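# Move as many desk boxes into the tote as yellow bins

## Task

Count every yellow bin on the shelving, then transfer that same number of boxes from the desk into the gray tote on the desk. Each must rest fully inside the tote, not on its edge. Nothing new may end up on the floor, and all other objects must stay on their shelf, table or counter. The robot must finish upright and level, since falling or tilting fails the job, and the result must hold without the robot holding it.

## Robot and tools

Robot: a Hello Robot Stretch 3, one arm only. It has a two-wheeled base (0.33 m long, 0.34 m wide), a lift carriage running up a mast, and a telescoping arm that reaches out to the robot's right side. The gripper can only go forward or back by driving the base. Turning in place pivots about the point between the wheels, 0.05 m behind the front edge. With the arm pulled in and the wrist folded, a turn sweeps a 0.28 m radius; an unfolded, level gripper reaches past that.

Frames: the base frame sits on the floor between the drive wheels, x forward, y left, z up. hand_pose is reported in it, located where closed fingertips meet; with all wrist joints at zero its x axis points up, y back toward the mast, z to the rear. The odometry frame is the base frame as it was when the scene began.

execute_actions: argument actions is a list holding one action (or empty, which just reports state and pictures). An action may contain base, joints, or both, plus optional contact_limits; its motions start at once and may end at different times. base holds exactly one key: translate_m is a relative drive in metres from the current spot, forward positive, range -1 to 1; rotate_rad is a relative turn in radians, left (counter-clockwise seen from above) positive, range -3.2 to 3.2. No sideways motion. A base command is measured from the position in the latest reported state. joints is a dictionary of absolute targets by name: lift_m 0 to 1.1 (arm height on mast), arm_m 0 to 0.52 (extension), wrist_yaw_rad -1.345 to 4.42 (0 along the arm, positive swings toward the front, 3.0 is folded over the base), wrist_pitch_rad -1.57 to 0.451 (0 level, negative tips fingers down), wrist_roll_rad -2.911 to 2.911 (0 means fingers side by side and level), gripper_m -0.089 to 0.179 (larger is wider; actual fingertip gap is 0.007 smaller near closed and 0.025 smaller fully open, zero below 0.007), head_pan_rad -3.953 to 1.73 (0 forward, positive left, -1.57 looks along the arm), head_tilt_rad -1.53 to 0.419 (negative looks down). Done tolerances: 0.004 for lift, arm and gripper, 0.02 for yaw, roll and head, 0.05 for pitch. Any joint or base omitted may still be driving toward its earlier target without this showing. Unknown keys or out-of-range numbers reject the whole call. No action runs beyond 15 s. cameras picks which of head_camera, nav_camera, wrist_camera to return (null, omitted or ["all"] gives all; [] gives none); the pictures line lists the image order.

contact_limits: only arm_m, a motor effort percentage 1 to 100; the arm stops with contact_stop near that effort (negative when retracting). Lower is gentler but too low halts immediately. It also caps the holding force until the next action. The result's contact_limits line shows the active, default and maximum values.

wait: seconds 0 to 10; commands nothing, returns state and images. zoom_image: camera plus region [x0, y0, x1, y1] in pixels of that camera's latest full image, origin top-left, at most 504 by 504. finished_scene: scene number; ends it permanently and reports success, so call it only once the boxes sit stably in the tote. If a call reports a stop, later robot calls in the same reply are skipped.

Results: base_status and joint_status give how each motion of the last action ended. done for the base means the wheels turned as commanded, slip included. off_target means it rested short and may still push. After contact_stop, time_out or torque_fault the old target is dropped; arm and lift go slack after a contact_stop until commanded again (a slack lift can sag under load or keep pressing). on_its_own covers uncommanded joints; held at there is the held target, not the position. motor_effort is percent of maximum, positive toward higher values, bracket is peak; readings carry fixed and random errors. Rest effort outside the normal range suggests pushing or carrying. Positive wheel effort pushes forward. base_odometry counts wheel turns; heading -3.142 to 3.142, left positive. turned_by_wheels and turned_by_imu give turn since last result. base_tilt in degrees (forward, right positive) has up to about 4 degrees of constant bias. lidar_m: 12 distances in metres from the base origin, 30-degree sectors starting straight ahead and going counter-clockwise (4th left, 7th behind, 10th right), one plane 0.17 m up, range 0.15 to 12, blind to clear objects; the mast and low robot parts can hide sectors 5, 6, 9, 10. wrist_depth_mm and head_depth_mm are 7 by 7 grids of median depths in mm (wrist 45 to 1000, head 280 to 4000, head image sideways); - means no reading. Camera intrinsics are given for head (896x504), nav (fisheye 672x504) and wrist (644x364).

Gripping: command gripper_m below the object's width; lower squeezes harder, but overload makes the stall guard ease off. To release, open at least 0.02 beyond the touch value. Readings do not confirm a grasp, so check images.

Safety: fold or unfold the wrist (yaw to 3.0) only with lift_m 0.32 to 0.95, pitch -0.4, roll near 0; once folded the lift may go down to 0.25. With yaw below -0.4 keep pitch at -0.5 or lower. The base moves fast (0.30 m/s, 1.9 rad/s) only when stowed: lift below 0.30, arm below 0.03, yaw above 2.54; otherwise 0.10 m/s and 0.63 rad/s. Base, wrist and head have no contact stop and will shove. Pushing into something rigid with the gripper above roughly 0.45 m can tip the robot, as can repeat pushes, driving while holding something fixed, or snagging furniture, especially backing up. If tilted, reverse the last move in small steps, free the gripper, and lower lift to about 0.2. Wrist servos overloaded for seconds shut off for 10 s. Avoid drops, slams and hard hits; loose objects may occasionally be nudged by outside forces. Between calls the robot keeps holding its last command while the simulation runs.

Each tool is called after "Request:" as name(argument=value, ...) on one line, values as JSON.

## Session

Request:
execute_actions(actions=[])

Scene clock: 0.00 s.
base_odometry: x=+0.000 y=+0.000 heading=+0.000 (m, m, rad; odometry frame)
turned_by_wheels: +0.000 (rad since the last result)
turned_by_imu: +0.000 (rad since the last result)
base_tilt: forward=-0.8 right=-0.5 (deg)
lidar_m: 0.66 0.69 0.97 1.92 2.01 1.35 1.04 1.33 2.41 2.21 0.90 0.67
head_depth_mm: 583 589 595 600 605 612 617 / 585 591 597 602 608 613 619 / 587 593 600 605 609 616 621 / 589 593 601 605 613 618 624 / 590 597 603 607 614 619 626 / 592 598 603 610 615 621 628 / 595 600 605 611 616 623 629
base_status: not commanded
joint_positions: lift_m=+0.502 arm_m=+0.002 wrist_yaw_rad=+2.919 wrist_pitch_rad=-0.437 wrist_roll_rad=+0.006 gripper_m=+0.037 head_pan_rad=+0.008 head_tilt_rad=-0.007
joint_status: not commanded
motor_effort: left_wheel=+0 right_wheel=+0 lift_m=+25 arm_m=+1 wrist_yaw_rad=+0 wrist_pitch_rad=+4 wrist_roll_rad=+0 gripper_m=-1 head_pan_rad=+1 head_tilt_rad=+0 (%)
hand_pose: x=+0.0279 y=+0.0698 z=+0.5103 quat_wxyz=(+0.230, +0.705, +0.075, +0.667) (m; base frame)
wrist_depth_mm: - - - - - 890 634 / - - - - - 905 644 / - - - - - 937 653 / - - - - - 935 665 / 852 856 892 855 892 850 669 / 728 732 - 729 - 731 678 / 628 630 629 625 617 633 638
pictures: head_camera (sideways: a quarter turn clockwise sets it upright), nav_camera (sideways: a quarter turn counterclockwise sets it upright), wrist_camera
Images, in order (width x height): head_camera 896x504, nav_camera 672x504, wrist_camera 644x364.

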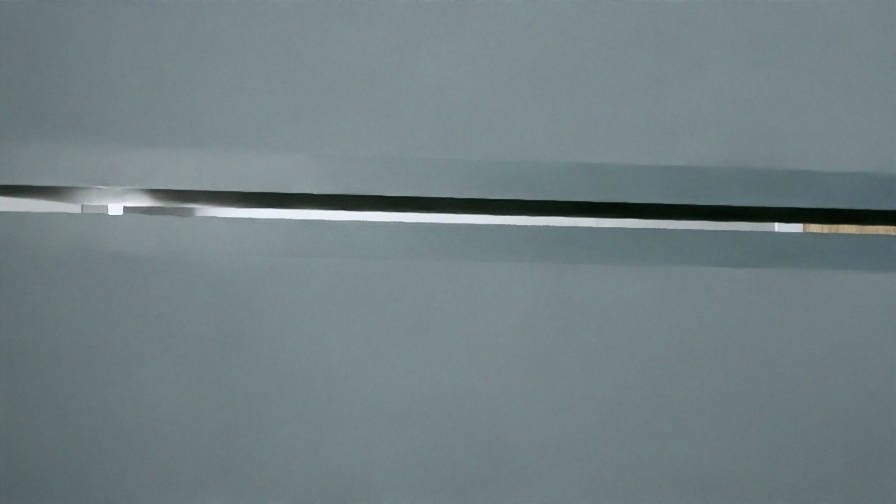

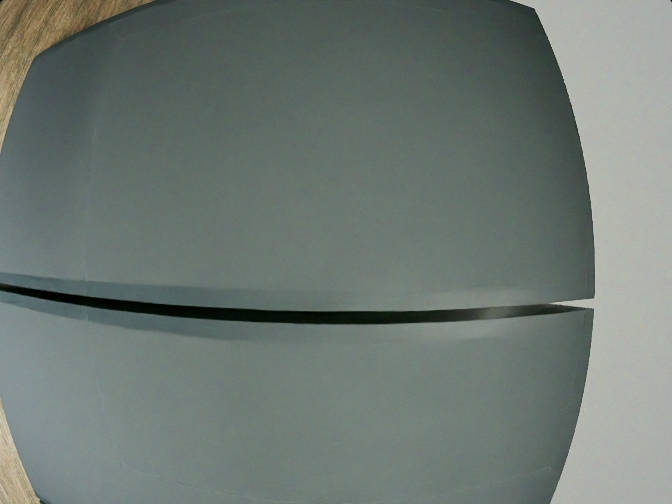

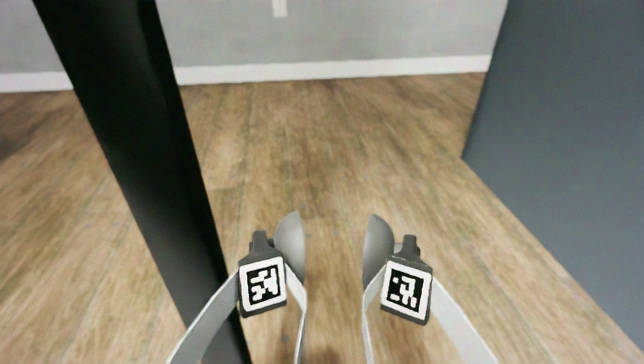

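Request:
execute_actions(actions=[{"joints": {"wrist_yaw_rad": 3.0, "wrist_pitch_rad": -0.4, "lift_m": 0.27, "head_pan_rad": -1.65, "head_tilt_rad": -0.1}}], cameras=["head_camera", "nav_camera"])

Request:
execute_actions(actions=[{"joints": {"head_pan_rad": -3.14, "head_tilt_rad": -0.5}}], cameras=["head_camera", "nav_camera"])

Scene clock: 6.23 s.
base_odometry: x=+0.000 y=+0.000 heading=+0.000 (m, m, rad; odometry frame)
turned_by_wheels: +0.000 (rad since the last result)
turned_by_imu: +0.000 (rad since the last result)
base_tilt: forward=-0.9 right=-0.5 (deg)
lidar_m: 0.65 0.69 0.97 1.92 2.02 1.34 1.04 1.33 2.41 2.22 0.89 0.67
head_depth_mm: 2261 2657 2724 2734 2788 2400 1765 / 2268 2672 2768 2795 2824 2382 1737 / 2289 2646 2703 2772 2851 2394 1732 / 2293 2627 2690 2741 2831 2378 1735 / 2318 2595 2648 2770 2814 2360 1712 / 2322 2593 2647 2748 2799 2340 1717 / 2335 2181 2164 2185 2210 2110 1706
base_status: not commanded
joint_positions: lift_m=+0.271 arm_m=+0.002 wrist_yaw_rad=+2.998 wrist_pitch_rad=-0.420 wrist_roll_rad=+0.006 gripper_m=+0.037 head_pan_rad=-1.643 head_tilt_rad=-0.099
joint_status: all done
motor_effort: left_wheel=+0(0) right_wheel=+0(0) lift_m=+9(21) arm_m=+1(1) wrist_yaw_rad=+1(2) wrist_pitch_rad=+6(6) wrist_roll_rad=-1(1) gripper_m=+0(0) head_pan_rad=-3(39) head_tilt_rad=-1(10) (%)
hand_pose: x=+0.0107 y=+0.0750 z=+0.2829 quat_wxyz=(+0.197, +0.702, +0.097, +0.677) (m; base frame)
wrist_depth_mm: - - - - - - 704 / - - - - - - 712 / 894 878 893 883 894 882 710 / 681 689 684 686 683 687 653 / 558 558 - 560 579 555 553 / 472 483 - - - 469 472 / - - - - 404 405 405
pictures: head_camera (sideways: a quarter turn clockwise sets it upright), nav_camera (sideways: a quarter turn counterclockwise sets it upright)
Images, in order (width x height): head_camera 896x504, nav_camera 672x504.

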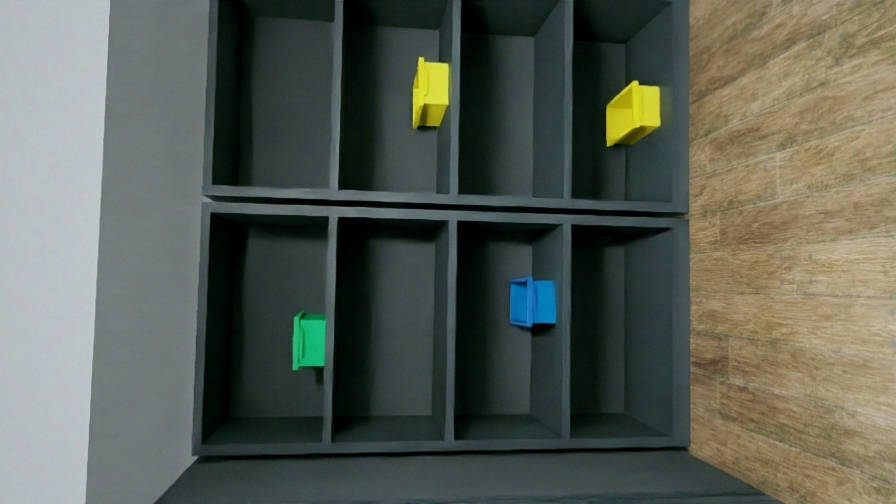

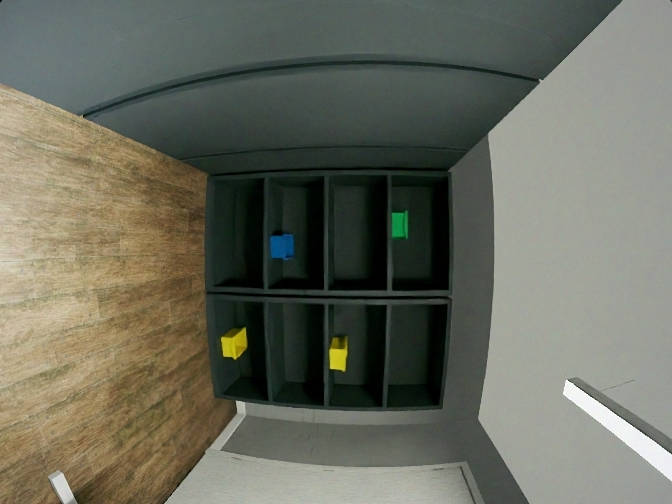

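Scene clock: 7.53 s.
base_odometry: x=+0.000 y=+0.000 heading=+0.000 (m, m, rad; odometry frame)
turned_by_wheels: +0.000 (rad since the last result)
turned_by_imu: +0.000 (rad since the last result)
base_tilt: forward=-0.9 right=-0.5 (deg)
lidar_m: 0.66 0.69 0.97 1.92 2.02 1.35 1.04 1.33 2.40 2.22 0.89 0.67
head_depth_mm: 1330 1466 1568 1101 1794 1498 1246 / 1338 1477 1586 1106 1878 1496 1241 / 1349 1471 1583 1135 1809 1489 1236 / 1345 1471 1602 1135 1738 1479 1232 / 1361 1490 1599 1062 1789 1475 1227 / 1355 1499 1600 1066 1850 1483 1228 / 1372 1501 1600 1108 1668 1476 1220
base_status: not commanded
joint_positions: lift_m=+0.271 arm_m=+0.002 wrist_yaw_rad=+2.998 wrist_pitch_rad=-0.420 wrist_roll_rad=+0.006 gripper_m=+0.037 head_pan_rad=-3.133 head_tilt_rad=-0.494
joint_status: all done
motor_effort: left_wheel=+0(1) right_wheel=+0(0) lift_m=+9(9) arm_m=+1(1) wrist_yaw_rad=+1(1) wrist_pitch_rad=+6(6) wrist_roll_rad=-1(0) gripper_m=-1(1) head_pan_rad=-3(38) head_tilt_rad=-2(19) (%)
hand_pose: x=+0.0107 y=+0.0750 z=+0.2829 quat_wxyz=(+0.197, +0.702, +0.097, +0.677) (m; base frame)
wrist_depth_mm: - - - - - - 699 / - - - - - - 716 / 880 885 897 891 893 900 709 / 687 677 682 688 694 685 661 / 562 557 - 555 582 558 555 / 471 480 - - - 469 469 / - - - - 407 405 406
pictures: head_camera (sideways: a quarter turn clockwise sets it upright), nav_camera (sideways: a quarter turn counterclockwise sets it upright)
Images, in order (width x height): head_camera 896x504, nav_camera 672x504.

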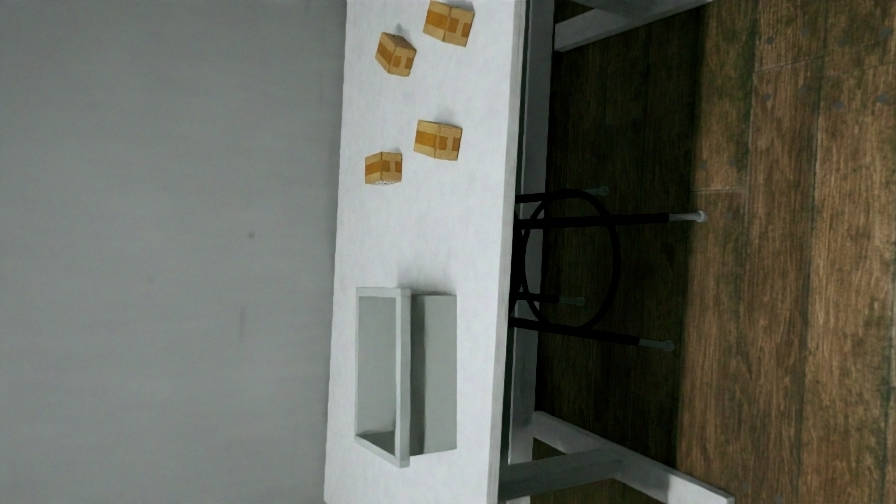

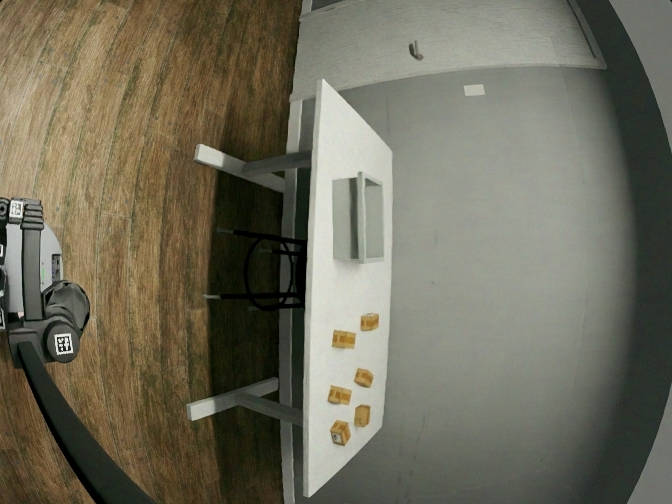

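Request:
execute_actions(actions=[{"base": {"rotate_rad": 1.226}, "joints": {"head_pan_rad": -0.3, "head_tilt_rad": -0.6}}], cameras=["nav_camera"])

Request:
execute_actions(actions=[{"base": {"translate_m": 0.75}}], cameras=["nav_camera"])

Scene clock: 20.50 s.
base_odometry: x=+0.000 y=+0.000 heading=+1.226 (m, m, rad; odometry frame)
turned_by_wheels: +1.226 (rad since the last result)
turned_by_imu: +1.234 (rad since the last result)
base_tilt: forward=-0.9 right=-0.5 (deg)
lidar_m: 1.92 1.92 1.95 1.04 1.33 1.85 2.39 1.44 0.78 0.66 0.66 0.74
head_depth_mm: 639 685 744 808 885 975 1101 / 708 766 834 921 1027 1151 1182 / 796 867 960 1073 1214 1330 1176 / 1861 1018 1146 1298 1529 1386 1178 / 1821 2030 2263 2165 1690 1387 1171 / 1712 1872 2110 2120 1693 1378 1167 / 1604 1776 1943 2058 1676 1369 1160
base_status: done
joint_positions: lift_m=+0.271 arm_m=+0.002 wrist_yaw_rad=+2.999 wrist_pitch_rad=-0.420 wrist_roll_rad=+0.006 gripper_m=+0.037 head_pan_rad=-0.307 head_tilt_rad=-0.593
joint_status: all done
motor_effort: left_wheel=-3(8) right_wheel=+1(6) lift_m=+9(9) arm_m=+1(1) wrist_yaw_rad=+1(1) wrist_pitch_rad=+6(6) wrist_roll_rad=+0(0) gripper_m=+0(1) head_pan_rad=+2(39) head_tilt_rad=-3(10) (%)
hand_pose: x=+0.0107 y=+0.0750 z=+0.2829 quat_wxyz=(+0.197, +0.702, +0.097, +0.677) (m; base frame)
wrist_depth_mm: - - - - - - - / - - - - - - - / 893 879 891 896 889 884 888 / 675 692 686 685 691 682 683 / 557 555 - 560 581 554 560 / 469 486 - - - 472 467 / - - - - 407 407 406
pictures: nav_camera (sideways: a quarter turn counterclockwise sets it upright)
Images, in order (width x height): nav_camera 672x504.

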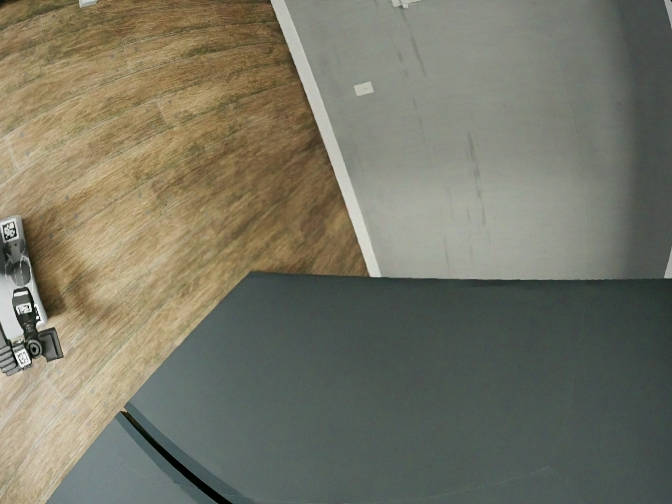

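Scene clock: 24.70 s.
base_odometry: x=+0.254 y=+0.706 heading=+1.226 (m, m, rad; odometry frame)
turned_by_wheels: +0.000 (rad since the last result)
turned_by_imu: +0.001 (rad since the last result)
base_tilt: forward=-0.9 right=-0.5 (deg)
lidar_m: 1.21 1.21 1.36 1.87 1.66 1.93 3.14 0.94 0.51 0.43 0.43 1.45
head_depth_mm: 1563 1799 2128 2194 1715 1331 698 / 1417 1630 1893 2093 1702 1402 1182 / 1314 1485 1695 1949 1693 1386 1176 / 1218 1366 1550 1789 1686 1390 1178 / 1139 1269 1421 1635 1685 1388 1175 / 1068 1176 1312 1485 1620 1377 1165 / 1004 1101 1221 1365 1526 1371 1162
base_status: done
joint_positions: lift_m=+0.271 arm_m=+0.002 wrist_yaw_rad=+2.999 wrist_pitch_rad=-0.420 wrist_roll_rad=+0.006 gripper_m=+0.037 head_pan_rad=-0.307 head_tilt_rad=-0.594
joint_status: not commanded
motor_effort: left_wheel=-1(6) right_wheel=+1(7) lift_m=+9(9) arm_m=+1(1) wrist_yaw_rad=+0(1) wrist_pitch_rad=+6(6) wrist_roll_rad=+0(0) gripper_m=+1(0) head_pan_rad=+2(4) head_tilt_rad=-2(3) (%)
hand_pose: x=+0.0106 y=+0.0751 z=+0.2830 quat_wxyz=(+0.197, +0.702, +0.097, +0.678) (m; base frame)
wrist_depth_mm: - - - - - - 979 / - - - - - - - / 900 893 894 892 888 878 888 / 680 693 690 687 686 689 678 / 563 564 - 556 580 558 555 / 472 481 - - - 470 469 / - - - - 406 407 406
pictures: nav_camera (sideways: a quarter turn counterclockwise sets it upright)
Images, in order (width x height): nav_camera 672x504.

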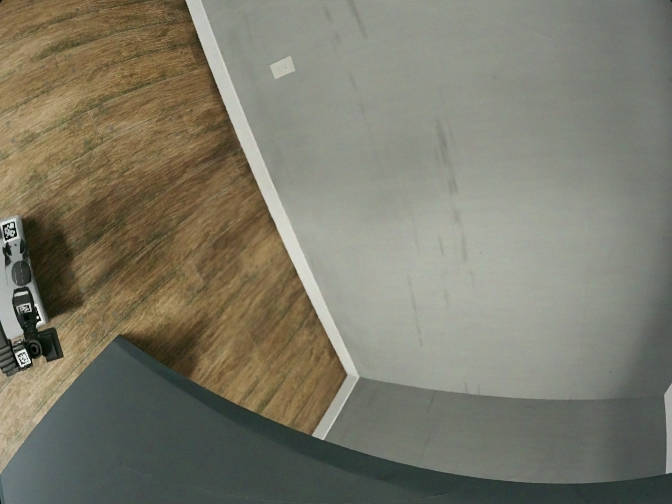

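Request:
execute_actions(actions=[{"base": {"translate_m": 0.68}}], cameras=[])

Request:
execute_actions(actions=[{"base": {"rotate_rad": -1.267}, "joints": {"head_pan_rad": 0.0, "head_tilt_rad": -0.6}}], cameras=["nav_camera"])

Scene clock: 31.80 s.
base_odometry: x=+0.484 y=+1.346 heading=+1.226 (m, m, rad; odometry frame)
turned_by_wheels: +0.000 (rad since the last result)
turned_by_imu: +0.001 (rad since the last result)
base_tilt: forward=-0.9 right=-0.5 (deg)
lidar_m: 0.56 0.56 0.63 1.04 1.77 2.34 3.79 0.51 0.52 1.69 1.24 0.67
head_depth_mm: 693 801 956 1182 1541 1404 1187 / 635 725 852 1024 1285 1404 1183 / 585 664 765 898 1096 1323 1182 / 546 609 693 806 954 1178 1175 / 507 564 636 727 849 1020 1147 / 477 525 585 662 763 905 1091 / 447 491 544 611 695 806 959
base_status: done
joint_positions: lift_m=+0.271 arm_m=+0.002 wrist_yaw_rad=+2.999 wrist_pitch_rad=-0.420 wrist_roll_rad=+0.006 gripper_m=+0.037 head_pan_rad=-0.307 head_tilt_rad=-0.594
joint_status: not commanded
motor_effort: left_wheel=-1(6) right_wheel=+0(6) lift_m=+9(9) arm_m=+0(1) wrist_yaw_rad=+0(1) wrist_pitch_rad=+6(6) wrist_roll_rad=+0(0) gripper_m=+0(0) head_pan_rad=+3(1) head_tilt_rad=-3(3) (%)
hand_pose: x=+0.0106 y=+0.0751 z=+0.2830 quat_wxyz=(+0.197, +0.702, +0.097, +0.678) (m; base frame)
wrist_depth_mm: - - - - 820 591 464 / - - - - 852 616 482 / 901 887 888 895 845 634 494 / 687 689 686 681 695 625 508 / 554 558 - 564 579 561 516 / 466 486 - - - 471 468 / - - - - 405 408 406
pictures: none
No camera images: the call's "cameras" was empty. Leave "cameras" out to get every camera's image.

Scene clock: 33.93 s.
base_odometry: x=+0.484 y=+1.346 heading=-0.041 (m, m, rad; odometry frame)
turned_by_wheels: -1.267 (rad since the last result)
turned_by_imu: -1.274 (rad since the last result)
base_tilt: forward=-0.9 right=-0.5 (deg)
lidar_m: 1.69 0.80 0.58 0.56 0.58 0.80 2.08 1.76 2.55 0.86 0.51 0.66
head_depth_mm: 1385 1542 1753 1968 1722 1355 1137 / 1392 1557 1740 1989 1714 1398 1184 / 1385 1553 1751 1990 1696 1388 1182 / 1390 1551 1747 1974 1680 1388 1167 / 1389 1542 1745 1968 1685 1380 1172 / 1382 1536 1735 1980 1677 1376 1171 / 1376 1517 1679 1720 1610 1362 1163
base_status: done
joint_positions: lift_m=+0.271 arm_m=+0.002 wrist_yaw_rad=+2.999 wrist_pitch_rad=-0.420 wrist_roll_rad=+0.006 gripper_m=+0.037 head_pan_rad=-0.007 head_tilt_rad=-0.594
joint_status: all done
motor_effort: left_wheel=+1(8) right_wheel=-1(6) lift_m=+9(9) arm_m=+0(1) wrist_yaw_rad=+0(1) wrist_pitch_rad=+6(6) wrist_roll_rad=-1(0) gripper_m=+0(0) head_pan_rad=+4(23) head_tilt_rad=-3(3) (%)
hand_pose: x=+0.0106 y=+0.0751 z=+0.2830 quat_wxyz=(+0.197, +0.702, +0.097, +0.678) (m; base frame)
wrist_depth_mm: 503 - 531 536 552 575 584 / 545 555 574 592 605 632 648 / 601 607 629 653 669 688 706 / 633 644 662 676 686 699 689 / 560 557 - 556 578 558 556 / 468 482 - - - 472 469 / - - - - 408 406 407
pictures: nav_camera (sideways: a quarter turn counterclockwise sets it upright)
Images, in order (width x height): nav_camera 672x504.

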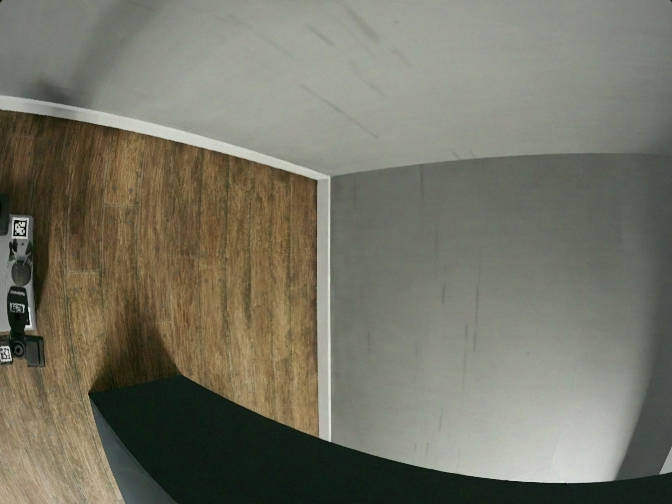

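Request:
execute_actions(actions=[{"base": {"translate_m": 1.0}, "joints": {"head_pan_rad": -1.75, "head_tilt_rad": -0.2}}], cameras=["head_camera", "nav_camera"])

Request:
execute_actions(actions=[{"base": {"rotate_rad": -1.274}, "joints": {"head_pan_rad": -0.9, "head_tilt_rad": -0.3}}], cameras=["nav_camera"])

Scene clock: 45.03 s.
base_odometry: x=+1.483 y=+1.305 heading=-0.041 (m, m, rad; odometry frame)
turned_by_wheels: +0.000 (rad since the last result)
turned_by_imu: +0.001 (rad since the last result)
base_tilt: forward=-0.9 right=-0.5 (deg)
lidar_m: 0.69 0.72 0.58 0.56 0.58 0.80 2.23 0.66 0.57 1.38 0.98 0.72
head_depth_mm: 722 724 1366 1317 726 1056 612 / 1204 1233 1348 1321 892 1070 912 / 1194 1237 1317 1343 1461 1253 1394 / 2049 2076 2189 2317 2122 1785 1527 / 3155 3782 - - 2844 1987 1517 / 3162 3727 3904 - 2868 1997 1519 / 3155 3666 3861 - 2802 1972 1516
base_status: done
joint_positions: lift_m=+0.271 arm_m=+0.002 wrist_yaw_rad=+2.999 wrist_pitch_rad=-0.420 wrist_roll_rad=+0.006 gripper_m=+0.037 head_pan_rad=-1.743 head_tilt_rad=-0.211
joint_status: all done
motor_effort: left_wheel=+1(10) right_wheel=-2(4) lift_m=+9(9) arm_m=+0(1) wrist_yaw_rad=+0(1) wrist_pitch_rad=+6(6) wrist_roll_rad=+0(0) gripper_m=+0(0) head_pan_rad=-2(36) head_tilt_rad=+5(23) (%)
hand_pose: x=+0.0106 y=+0.0751 z=+0.2830 quat_wxyz=(+0.197, +0.702, +0.097, +0.678) (m; base frame)
wrist_depth_mm: 504 - 528 538 551 562 583 / 544 555 578 585 604 621 637 / 602 607 636 646 665 685 685 / 629 642 659 672 692 690 654 / 557 556 - 563 582 559 557 / 470 484 - - - 470 471 / - - - - 404 406 407
pictures: head_camera (sideways: a quarter turn clockwise sets it upright), nav_camera (sideways: a quarter turn counterclockwise sets it upright)
Images, in order (width x height): head_camera 896x504, nav_camera 672x504.

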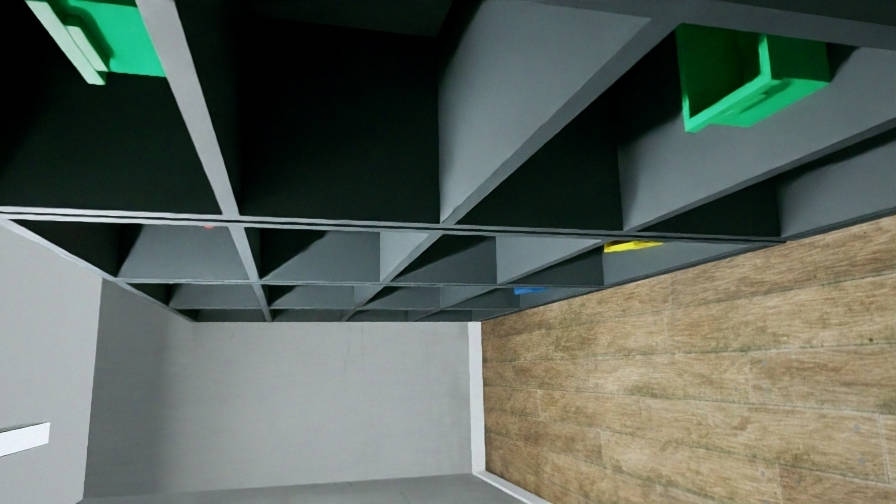

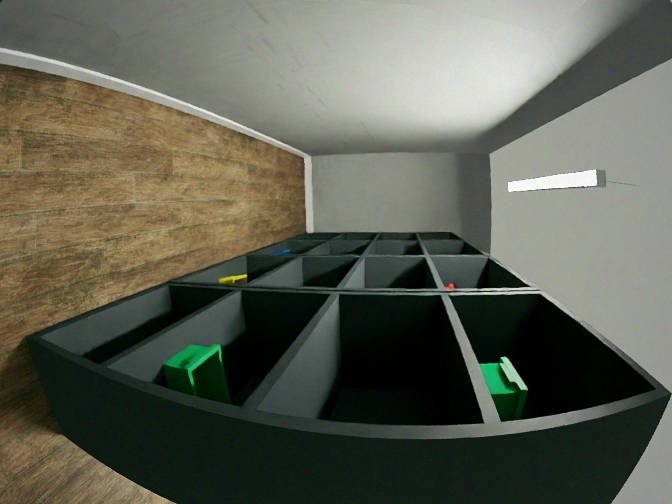

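Scene clock: 47.17 s.
base_odometry: x=+1.483 y=+1.305 heading=-1.315 (m, m, rad; odometry frame)
turned_by_wheels: -1.274 (rad since the last result)
turned_by_imu: -1.281 (rad since the last result)
base_tilt: forward=-0.9 right=-0.5 (deg)
lidar_m: 1.29 0.78 0.69 0.69 0.63 0.56 0.56 0.67 1.23 0.87 0.57 1.38
head_depth_mm: 567 618 675 746 832 945 1355 / 520 562 610 667 735 822 928 / 479 515 556 602 658 725 806 / 459 489 524 562 606 656 723 / 620 1328 1427 949 1126 988 915 / 715 1245 1340 1019 1437 1142 1323 / 1122 1186 1256 1312 1420 1558 1402
base_status: done
joint_positions: lift_m=+0.271 arm_m=+0.002 wrist_yaw_rad=+2.999 wrist_pitch_rad=-0.420 wrist_roll_rad=+0.006 gripper_m=+0.037 head_pan_rad=-0.907 head_tilt_rad=-0.296
joint_status: all done
motor_effort: left_wheel=+2(9) right_wheel=-2(7) lift_m=+9(9) arm_m=+0(1) wrist_yaw_rad=+1(1) wrist_pitch_rad=+6(6) wrist_roll_rad=+0(1) gripper_m=+2(1) head_pan_rad=+3(38) head_tilt_rad=+0(7) (%)
hand_pose: x=+0.0106 y=+0.0751 z=+0.2830 quat_wxyz=(+0.197, +0.702, +0.097, +0.678) (m; base frame)
wrist_depth_mm: 525 - 695 675 627 606 570 / 530 641 759 735 686 647 616 / 545 650 806 773 743 693 659 / 546 660 692 689 688 688 688 / 537 565 - 559 578 554 558 / 469 485 - - - 473 469 / - - - - 408 406 406
pictures: nav_camera (sideways: a quarter turn counterclockwise sets it upright)
Images, in order (width x height): nav_camera 672x504.

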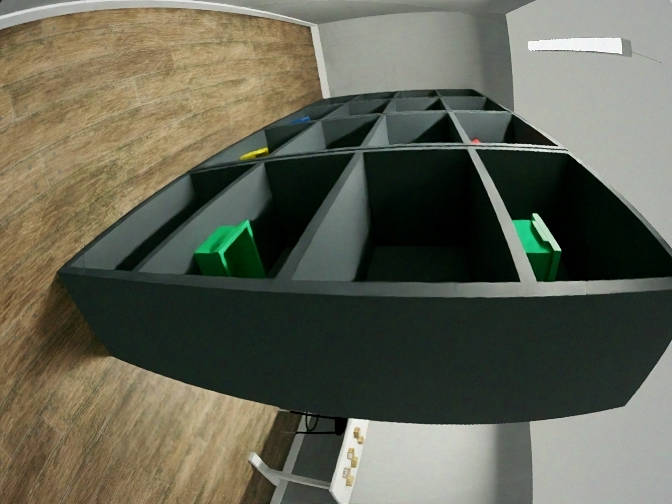

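Request:
execute_actions(actions=[{"base": {"translate_m": 1.0}, "joints": {"head_pan_rad": -1.86, "head_tilt_rad": -0.3}}], cameras=["nav_camera"])

Request:
execute_actions(actions=[{"base": {"rotate_rad": -0.289}, "joints": {"head_pan_rad": -0.6, "head_tilt_rad": -0.2}}], cameras=["head_camera", "nav_camera"])

Request:
execute_actions(actions=[{"base": {"translate_m": 1.0}, "joints": {"head_pan_rad": -1.57, "head_tilt_rad": -0.3}}], cameras=["nav_camera"])

Request:
execute_actions(actions=[{"joints": {"head_pan_rad": -0.55, "head_tilt_rad": -0.2}}], cameras=["head_camera", "nav_camera"])

Scene clock: 56.17 s.
base_odometry: x=+1.736 y=+0.337 heading=-1.315 (m, m, rad; odometry frame)
turned_by_wheels: +0.000 (rad since the last result)
turned_by_imu: +0.001 (rad since the last result)
base_tilt: forward=-0.9 right=-0.5 (deg)
lidar_m: 0.72 0.43 0.39 0.39 0.46 0.84 1.51 0.77 0.99 0.74 0.74 1.47
head_depth_mm: 541 951 1013 987 730 1079 877 / 543 952 1017 977 722 1002 868 / 601 953 1018 968 719 1064 868 / 611 953 1021 960 1183 1064 867 / 621 956 1024 946 1178 1062 862 / 636 954 1020 941 1180 1055 859 / 558 952 1005 929 978 1017 855
base_status: done
joint_positions: lift_m=+0.271 arm_m=+0.002 wrist_yaw_rad=+2.999 wrist_pitch_rad=-0.420 wrist_roll_rad=+0.006 gripper_m=+0.037 head_pan_rad=-1.853 head_tilt_rad=-0.297
joint_status: all done
motor_effort: left_wheel=+1(9) right_wheel=-1(5) lift_m=+9(9) arm_m=+0(0) wrist_yaw_rad=+1(1) wrist_pitch_rad=+6(6) wrist_roll_rad=-1(1) gripper_m=-1(0) head_pan_rad=-2(38) head_tilt_rad=-1(2) (%)
hand_pose: x=+0.0106 y=+0.0751 z=+0.2830 quat_wxyz=(+0.197, +0.702, +0.097, +0.678) (m; base frame)
wrist_depth_mm: 466 - 412 391 370 351 336 / 523 498 448 425 403 382 361 / 586 559 500 472 441 413 392 / 628 604 542 522 489 457 427 / 555 561 - 538 514 494 462 / 474 483 - - - 476 468 / - - - - 406 407 408
pictures: nav_camera (sideways: a quarter turn counterclockwise sets it upright)
Images, in order (width x height): nav_camera 672x504.

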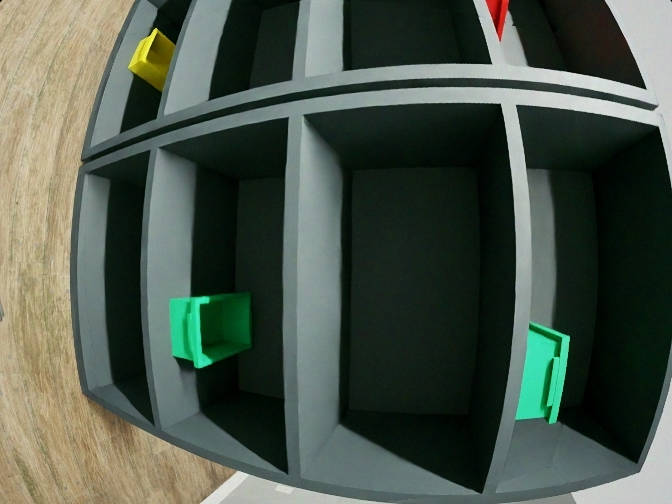

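Scene clock: 57.60 s.
base_odometry: x=+1.736 y=+0.337 heading=-1.604 (m, m, rad; odometry frame)
turned_by_wheels: -0.289 (rad since the last result)
turned_by_imu: -0.291 (rad since the last result)
base_tilt: forward=-0.9 right=-0.5 (deg)
lidar_m: 1.38 0.54 0.40 0.39 0.40 0.56 1.51 1.58 0.77 1.08 0.74 1.15
head_depth_mm: 1138 694 689 713 741 755 796 / 1265 1042 1355 1315 1396 1198 944 / 1407 1022 1539 1301 1575 1195 1356 / 1359 1395 1517 1462 1643 1361 1394 / 1284 1329 1408 1455 1535 1640 1491 / 1459 2079 2247 2278 2087 1886 1516 / 2555 2048 2167 2293 2407 1968 1510
base_status: done
joint_positions: lift_m=+0.271 arm_m=+0.002 wrist_yaw_rad=+2.999 wrist_pitch_rad=-0.420 wrist_roll_rad=+0.006 gripper_m=+0.037 head_pan_rad=-0.607 head_tilt_rad=-0.211
joint_status: all done
motor_effort: left_wheel=+2(7) right_wheel=-2(5) lift_m=+9(9) arm_m=+1(0) wrist_yaw_rad=+0(1) wrist_pitch_rad=+6(6) wrist_roll_rad=+0(0) gripper_m=+0(1) head_pan_rad=+3(38) head_tilt_rad=+4(8) (%)
hand_pose: x=+0.0106 y=+0.0751 z=+0.2830 quat_wxyz=(+0.197, +0.702, +0.097, +0.678) (m; base frame)
wrist_depth_mm: 364 - 377 382 390 399 406 / 394 403 415 418 429 437 452 / 430 440 451 461 473 482 500 / 477 491 504 512 521 536 545 / 511 519 - 536 551 559 560 / 471 483 - - - 470 470 / - - - - 405 404 406
pictures: head_camera (sideways: a quarter turn clockwise sets it upright), nav_camera (sideways: a quarter turn counterclockwise sets it upright)
Images, in order (width x height): head_camera 896x504, nav_camera 672x504.

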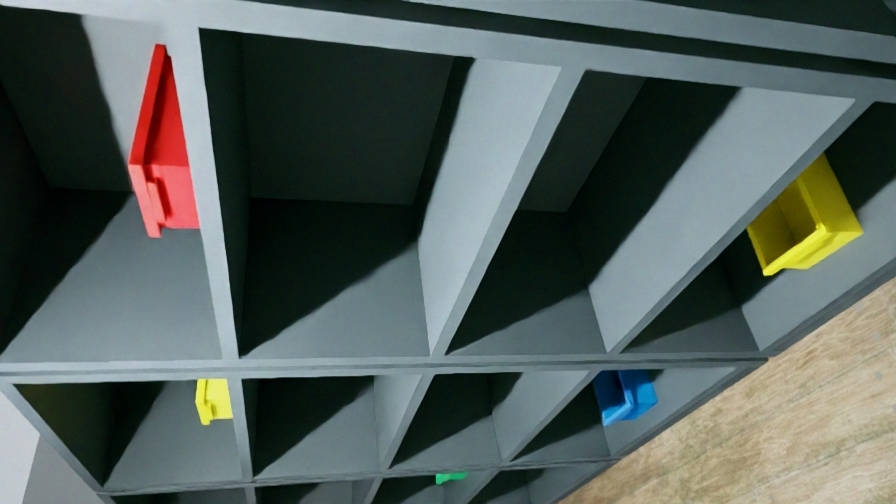

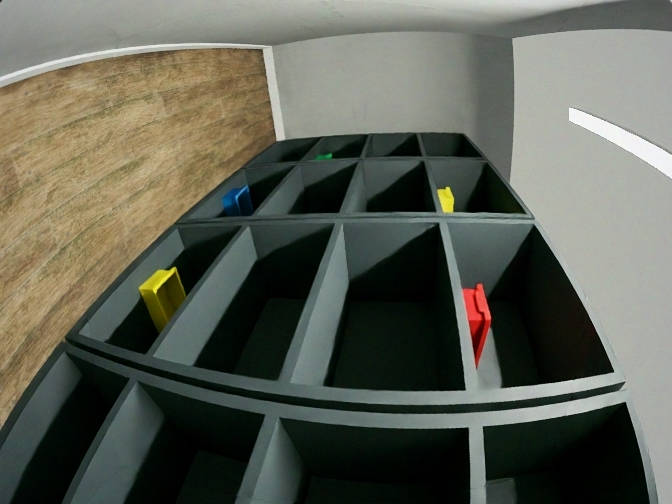

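Scene clock: 62.63 s.
base_odometry: x=+1.703 y=-0.662 heading=-1.604 (m, m, rad; odometry frame)
turned_by_wheels: +0.000 (rad since the last result)
turned_by_imu: +0.001 (rad since the last result)
base_tilt: forward=-0.9 right=-0.4 (deg)
lidar_m: 1.30 0.51 0.37 0.36 0.38 0.53 1.56 1.53 0.83 0.73 0.73 1.11
head_depth_mm: 891 970 1035 991 1196 1076 873 / 589 971 1037 975 1194 1076 898 / 600 968 1039 968 1196 1071 898 / 609 974 1042 957 1206 1068 892 / 621 976 1041 948 1201 1061 890 / 635 972 1046 938 1158 1058 888 / 647 866 887 847 816 937 856
base_status: done
joint_positions: lift_m=+0.271 arm_m=+0.002 wrist_yaw_rad=+2.999 wrist_pitch_rad=-0.420 wrist_roll_rad=+0.006 gripper_m=+0.037 head_pan_rad=-1.563 head_tilt_rad=-0.296
joint_status: all done
motor_effort: left_wheel=+1(9) right_wheel=-1(4) lift_m=+9(9) arm_m=+0(0) wrist_yaw_rad=+1(1) wrist_pitch_rad=+6(6) wrist_roll_rad=+0(0) gripper_m=+0(1) head_pan_rad=-2(38) head_tilt_rad=-2(10) (%)
hand_pose: x=+0.0106 y=+0.0751 z=+0.2830 quat_wxyz=(+0.197, +0.702, +0.097, +0.678) (m; base frame)
wrist_depth_mm: 345 - 356 364 369 377 386 / 374 380 387 395 407 416 427 / 406 418 428 436 447 459 470 / 453 462 478 485 497 515 516 / 492 505 - 520 531 539 551 / 474 486 - - - 468 469 / - - - - 407 407 406
pictures: nav_camera (sideways: a quarter turn counterclockwise sets it upright)
Images, in order (width x height): nav_camera 672x504.

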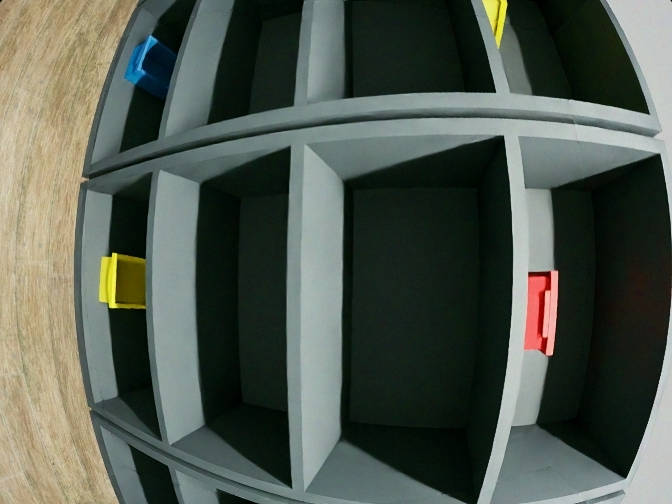

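Scene clock: 63.73 s.
base_odometry: x=+1.703 y=-0.662 heading=-1.604 (m, m, rad; odometry frame)
turned_by_wheels: +0.000 (rad since the last result)
turned_by_imu: +0.000 (rad since the last result)
base_tilt: forward=-0.9 right=-0.5 (deg)
lidar_m: 1.30 0.51 0.38 0.36 0.38 0.53 1.56 1.53 0.83 0.73 0.73 1.11
head_depth_mm: 1216 1077 1279 1246 905 1205 917 / 1340 1021 1452 1321 1488 1195 1318 / 1345 1140 1504 1311 1621 1243 1352 / 1261 1317 1397 1446 1533 1650 1443 / 1284 1560 2239 1636 1762 1742 1522 / 1969 2052 2161 2265 2365 1979 1512 / 1908 1983 2058 2184 2280 1963 1513
base_status: not commanded
joint_positions: lift_m=+0.271 arm_m=+0.002 wrist_yaw_rad=+2.999 wrist_pitch_rad=-0.420 wrist_roll_rad=+0.006 gripper_m=+0.037 head_pan_rad=-0.557 head_tilt_rad=-0.211
joint_status: all done
motor_effort: left_wheel=+1(1) right_wheel=-1(1) lift_m=+10(9) arm_m=+0(0) wrist_yaw_rad=+1(1) wrist_pitch_rad=+7(6) wrist_roll_rad=-1(0) gripper_m=+1(0) head_pan_rad=+3(37) head_tilt_rad=+4(13) (%)
hand_pose: x=+0.0106 y=+0.0751 z=+0.2830 quat_wxyz=(+0.197, +0.702, +0.097, +0.678) (m; base frame)
wrist_depth_mm: 340 - 358 363 372 379 388 / 374 381 389 395 405 415 424 / 406 413 426 440 450 459 468 / 451 461 476 486 499 516 521 / 488 501 - 519 532 538 551 / 471 484 - - - 470 471 / - - - - 404 406 406
pictures: head_camera (sideways: a quarter turn clockwise sets it upright), nav_camera (sideways: a quarter turn counterclockwise sets it upright)
Images, in order (width x height): head_camera 896x504, nav_camera 672x504.

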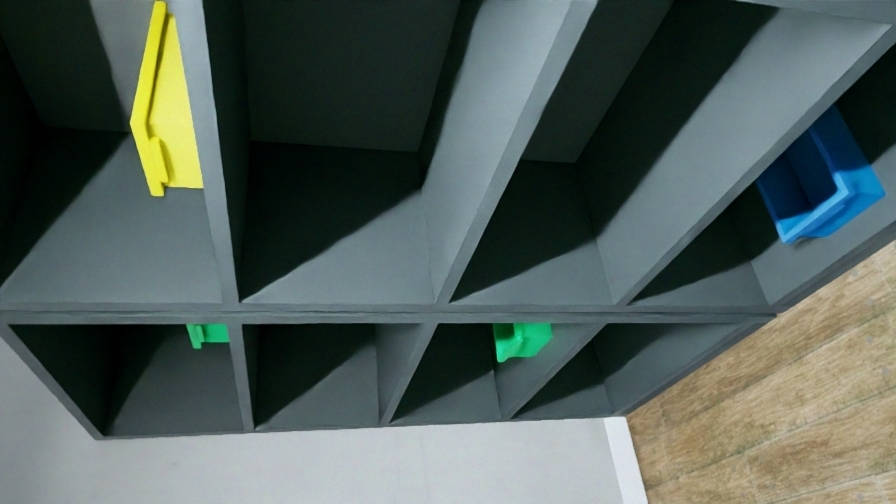

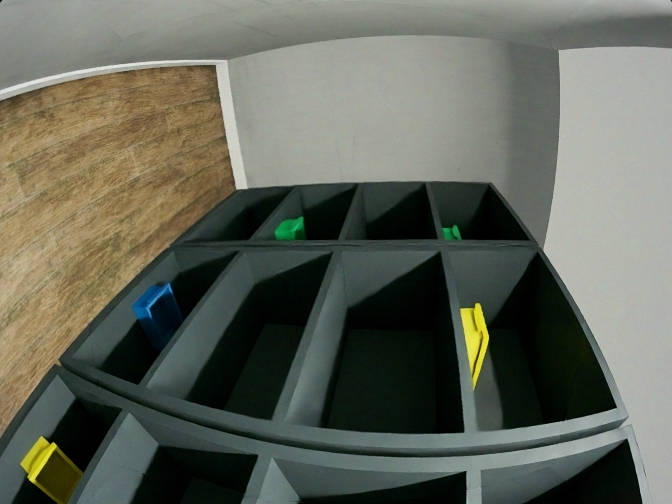

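Request:
execute_actions(actions=[{"base": {"translate_m": 0.75}, "joints": {"head_pan_rad": -0.85, "head_tilt_rad": -0.25}}], cameras=["head_camera", "nav_camera"])

Scene clock: 74.67 s.
base_odometry: x=+1.678 y=-1.412 heading=-1.604 (m, m, rad; odometry frame)
turned_by_wheels: +0.000 (rad since the last result)
turned_by_imu: +0.001 (rad since the last result)
base_tilt: forward=-0.9 right=-0.5 (deg)
lidar_m: 1.24 0.48 0.36 0.35 0.36 0.50 1.49 1.04 0.74 0.73 0.75 1.55
head_depth_mm: 942 832 1068 1090 766 1153 885 / 809 835 945 983 1072 1136 912 / 711 749 806 870 927 1017 1050 / 754 799 836 889 946 986 1053 / 1389 1041 1590 1246 1465 1260 1394 / 1492 1517 1648 1545 1581 1703 1426 / 1371 1405 1497 1537 1597 1694 1463
base_status: done
joint_positions: lift_m=+0.271 arm_m=+0.002 wrist_yaw_rad=+2.999 wrist_pitch_rad=-0.420 wrist_roll_rad=+0.006 gripper_m=+0.037 head_pan_rad=-0.843 head_tilt_rad=-0.247
joint_status: all done
motor_effort: left_wheel=+1(9) right_wheel=-1(4) lift_m=+9(10) arm_m=+0(0) wrist_yaw_rad=+0(1) wrist_pitch_rad=+6(6) wrist_roll_rad=+0(1) gripper_m=+0(0) head_pan_rad=-2(24) head_tilt_rad=-2(9) (%)
hand_pose: x=+0.0106 y=+0.0751 z=+0.2830 quat_wxyz=(+0.197, +0.702, +0.097, +0.678) (m; base frame)
wrist_depth_mm: 329 - 343 346 355 361 369 / 358 364 375 380 387 399 403 / 392 398 410 415 431 437 449 / 433 440 458 467 478 490 501 / 468 483 - 510 517 522 540 / 466 483 - - - 471 470 / - - - - 406 406 406
pictures: head_camera (sideways: a quarter turn clockwise sets it upright), nav_camera (sideways: a quarter turn counterclockwise sets it upright)
Images, in order (width x height): head_camera 896x504, nav_camera 672x504.

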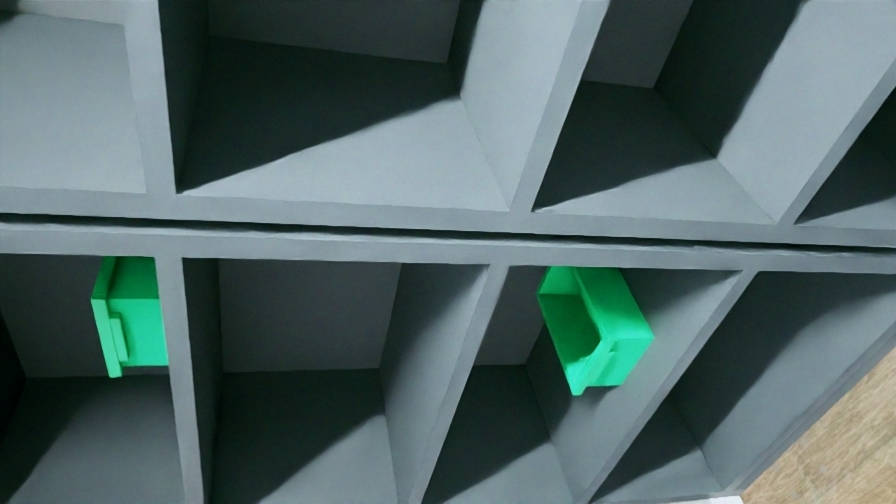

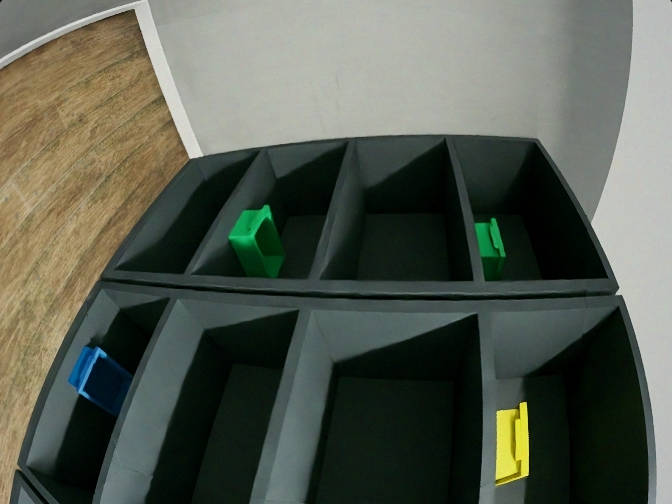

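Request:
execute_actions(actions=[{"base": {"rotate_rad": 0.09}, "joints": {"head_pan_rad": -2.6, "head_tilt_rad": -0.3}}], cameras=["nav_camera"])

Request:
execute_actions(actions=[{"base": {"translate_m": -1.0}}], cameras=[])

Request:
execute_actions(actions=[{"base": {"translate_m": -1.0}}], cameras=["nav_camera"])

Scene clock: 91.87 s.
base_odometry: x=+1.678 y=-1.412 heading=-1.514 (m, m, rad; odometry frame)
turned_by_wheels: +0.090 (rad since the last result)
turned_by_imu: +0.091 (rad since the last result)
base_tilt: forward=-0.9 right=-0.5 (deg)
lidar_m: 0.95 0.45 0.35 0.35 0.37 0.56 2.30 1.03 0.74 0.72 0.85 1.53
head_depth_mm: 1906 1968 2110 3098 2386 1814 1428 / 1264 1724 2147 2201 2239 1808 1421 / 1242 1296 1387 1476 1581 1685 1416 / 1335 1388 1491 1573 1463 1685 1412 / 1322 1414 1532 1263 1450 1440 1317 / 899 1261 1366 1030 1440 1091 1297 / 956 1152 1230 861 1298 867 916
base_status: done
joint_positions: lift_m=+0.271 arm_m=+0.002 wrist_yaw_rad=+2.999 wrist_pitch_rad=-0.420 wrist_roll_rad=+0.006 gripper_m=+0.037 head_pan_rad=-2.593 head_tilt_rad=-0.296
joint_status: all done
motor_effort: left_wheel=-2(8) right_wheel=+1(5) lift_m=+9(9) arm_m=+0(1) wrist_yaw_rad=+1(0) wrist_pitch_rad=+6(6) wrist_roll_rad=+0(1) gripper_m=+0(0) head_pan_rad=-2(38) head_tilt_rad=-1(6) (%)
hand_pose: x=+0.0106 y=+0.0751 z=+0.2830 quat_wxyz=(+0.197, +0.702, +0.097, +0.678) (m; base frame)
wrist_depth_mm: 351 - 346 347 346 345 344 / 383 388 382 379 378 377 371 / 426 421 419 421 418 415 414 / 469 472 467 464 465 459 455 / 512 513 - 509 497 505 502 / 469 483 - - - 469 468 / - - - - 405 404 407
pictures: nav_camera (sideways: a quarter turn counterclockwise sets it upright)
Images, in order (width x height): nav_camera 672x504.

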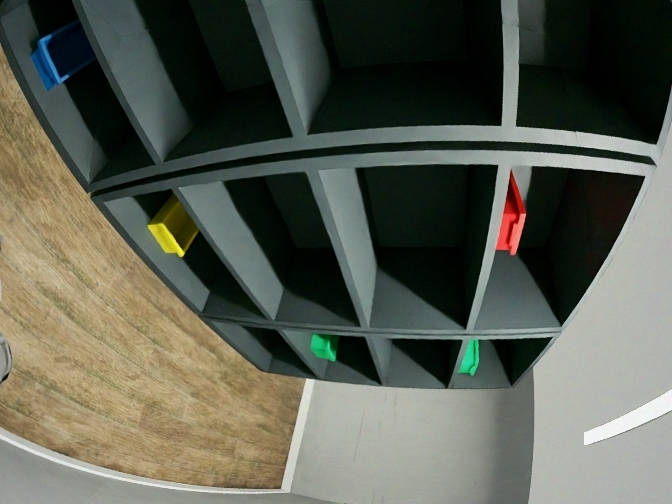

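Scene clock: 96.80 s.
base_odometry: x=+1.621 y=-0.413 heading=-1.514 (m, m, rad; odometry frame)
turned_by_wheels: +0.000 (rad since the last result)
turned_by_imu: -0.001 (rad since the last result)
base_tilt: forward=-0.9 right=-0.4 (deg)
lidar_m: 1.26 0.59 0.46 0.46 0.49 0.74 2.27 1.29 0.62 0.66 0.69 1.26
head_depth_mm: 1982 2075 2160 2254 2361 1807 1427 / 1113 1187 1287 2393 2343 1816 1413 / 1138 1227 1325 1360 1439 1569 1411 / 916 1329 1432 1153 1335 1508 1335 / 1003 1273 1402 948 1357 1103 1325 / 1060 1154 1235 938 1299 1051 918 / 654 1035 1100 797 667 723 761
base_status: done
joint_positions: lift_m=+0.271 arm_m=+0.002 wrist_yaw_rad=+2.999 wrist_pitch_rad=-0.420 wrist_roll_rad=+0.006 gripper_m=+0.037 head_pan_rad=-2.593 head_tilt_rad=-0.297
joint_status: not commanded
motor_effort: left_wheel=-1(10) right_wheel=+1(2) lift_m=+9(9) arm_m=+0(1) wrist_yaw_rad=+0(0) wrist_pitch_rad=+6(6) wrist_roll_rad=+0(1) gripper_m=+0(1) head_pan_rad=-3(2) head_tilt_rad=-1(0) (%)
hand_pose: x=+0.0106 y=+0.0751 z=+0.2830 quat_wxyz=(+0.197, +0.702, +0.097, +0.678) (m; base frame)
wrist_depth_mm: 451 - 452 447 446 446 442 / 493 499 486 488 485 482 481 / 544 542 541 540 536 532 531 / 593 586 586 584 577 579 574 / 560 555 - 562 579 558 557 / 468 484 - - - 471 471 / - - - - 406 404 404
pictures: none
No camera images: the call's "cameras" was empty. Leave "cameras" out to get every camera's image.

Scene clock: 101.73 s.
base_odometry: x=+1.564 y=+0.585 heading=-1.514 (m, m, rad; odometry frame)
turned_by_wheels: +0.000 (rad since the last result)
turned_by_imu: -0.001 (rad since the last result)
base_tilt: forward=-0.9 right=-0.4 (deg)
lidar_m: 1.57 0.73 0.58 0.57 0.61 0.91 1.28 1.37 0.49 0.90 0.80 0.77
head_depth_mm: 1096 1153 1210 1267 1350 1421 1429 / 1174 1230 1294 1373 1455 1547 1424 / 1247 1317 1394 1482 1589 1661 1419 / 1348 1424 1514 1614 1737 1752 1408 / 1452 1546 1664 1798 1918 1785 1409 / 1595 1699 1815 1982 2114 1777 1406 / 1753 1881 2034 2278 2313 1765 1358
base_status: done
joint_positions: lift_m=+0.271 arm_m=+0.002 wrist_yaw_rad=+2.999 wrist_pitch_rad=-0.420 wrist_roll_rad=+0.006 gripper_m=+0.037 head_pan_rad=-2.593 head_tilt_rad=-0.297
joint_status: not commanded
motor_effort: left_wheel=-2(11) right_wheel=+0(4) lift_m=+9(9) arm_m=+0(0) wrist_yaw_rad=+1(0) wrist_pitch_rad=+6(6) wrist_roll_rad=+0(1) gripper_m=+1(0) head_pan_rad=-3(2) head_tilt_rad=-1(0) (%)
hand_pose: x=+0.0106 y=+0.0751 z=+0.2830 quat_wxyz=(+0.197, +0.702, +0.097, +0.678) (m; base frame)
wrist_depth_mm: 547 - 545 538 542 539 541 / 599 607 597 595 597 591 589 / 663 663 656 656 651 653 649 / 695 689 687 682 677 676 673 / 558 555 - 561 581 561 561 / 473 484 - - - 471 471 / - - - - 405 404 406
pictures: nav_camera (sideways: a quarter turn counterclockwise sets it upright)
Images, in order (width x height): nav_camera 672x504.

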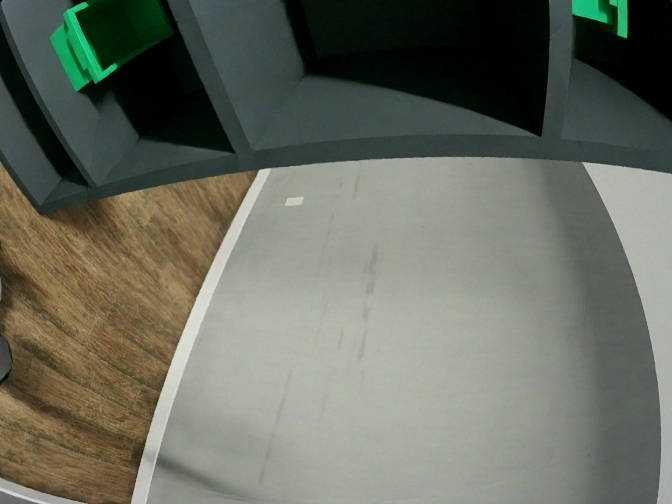

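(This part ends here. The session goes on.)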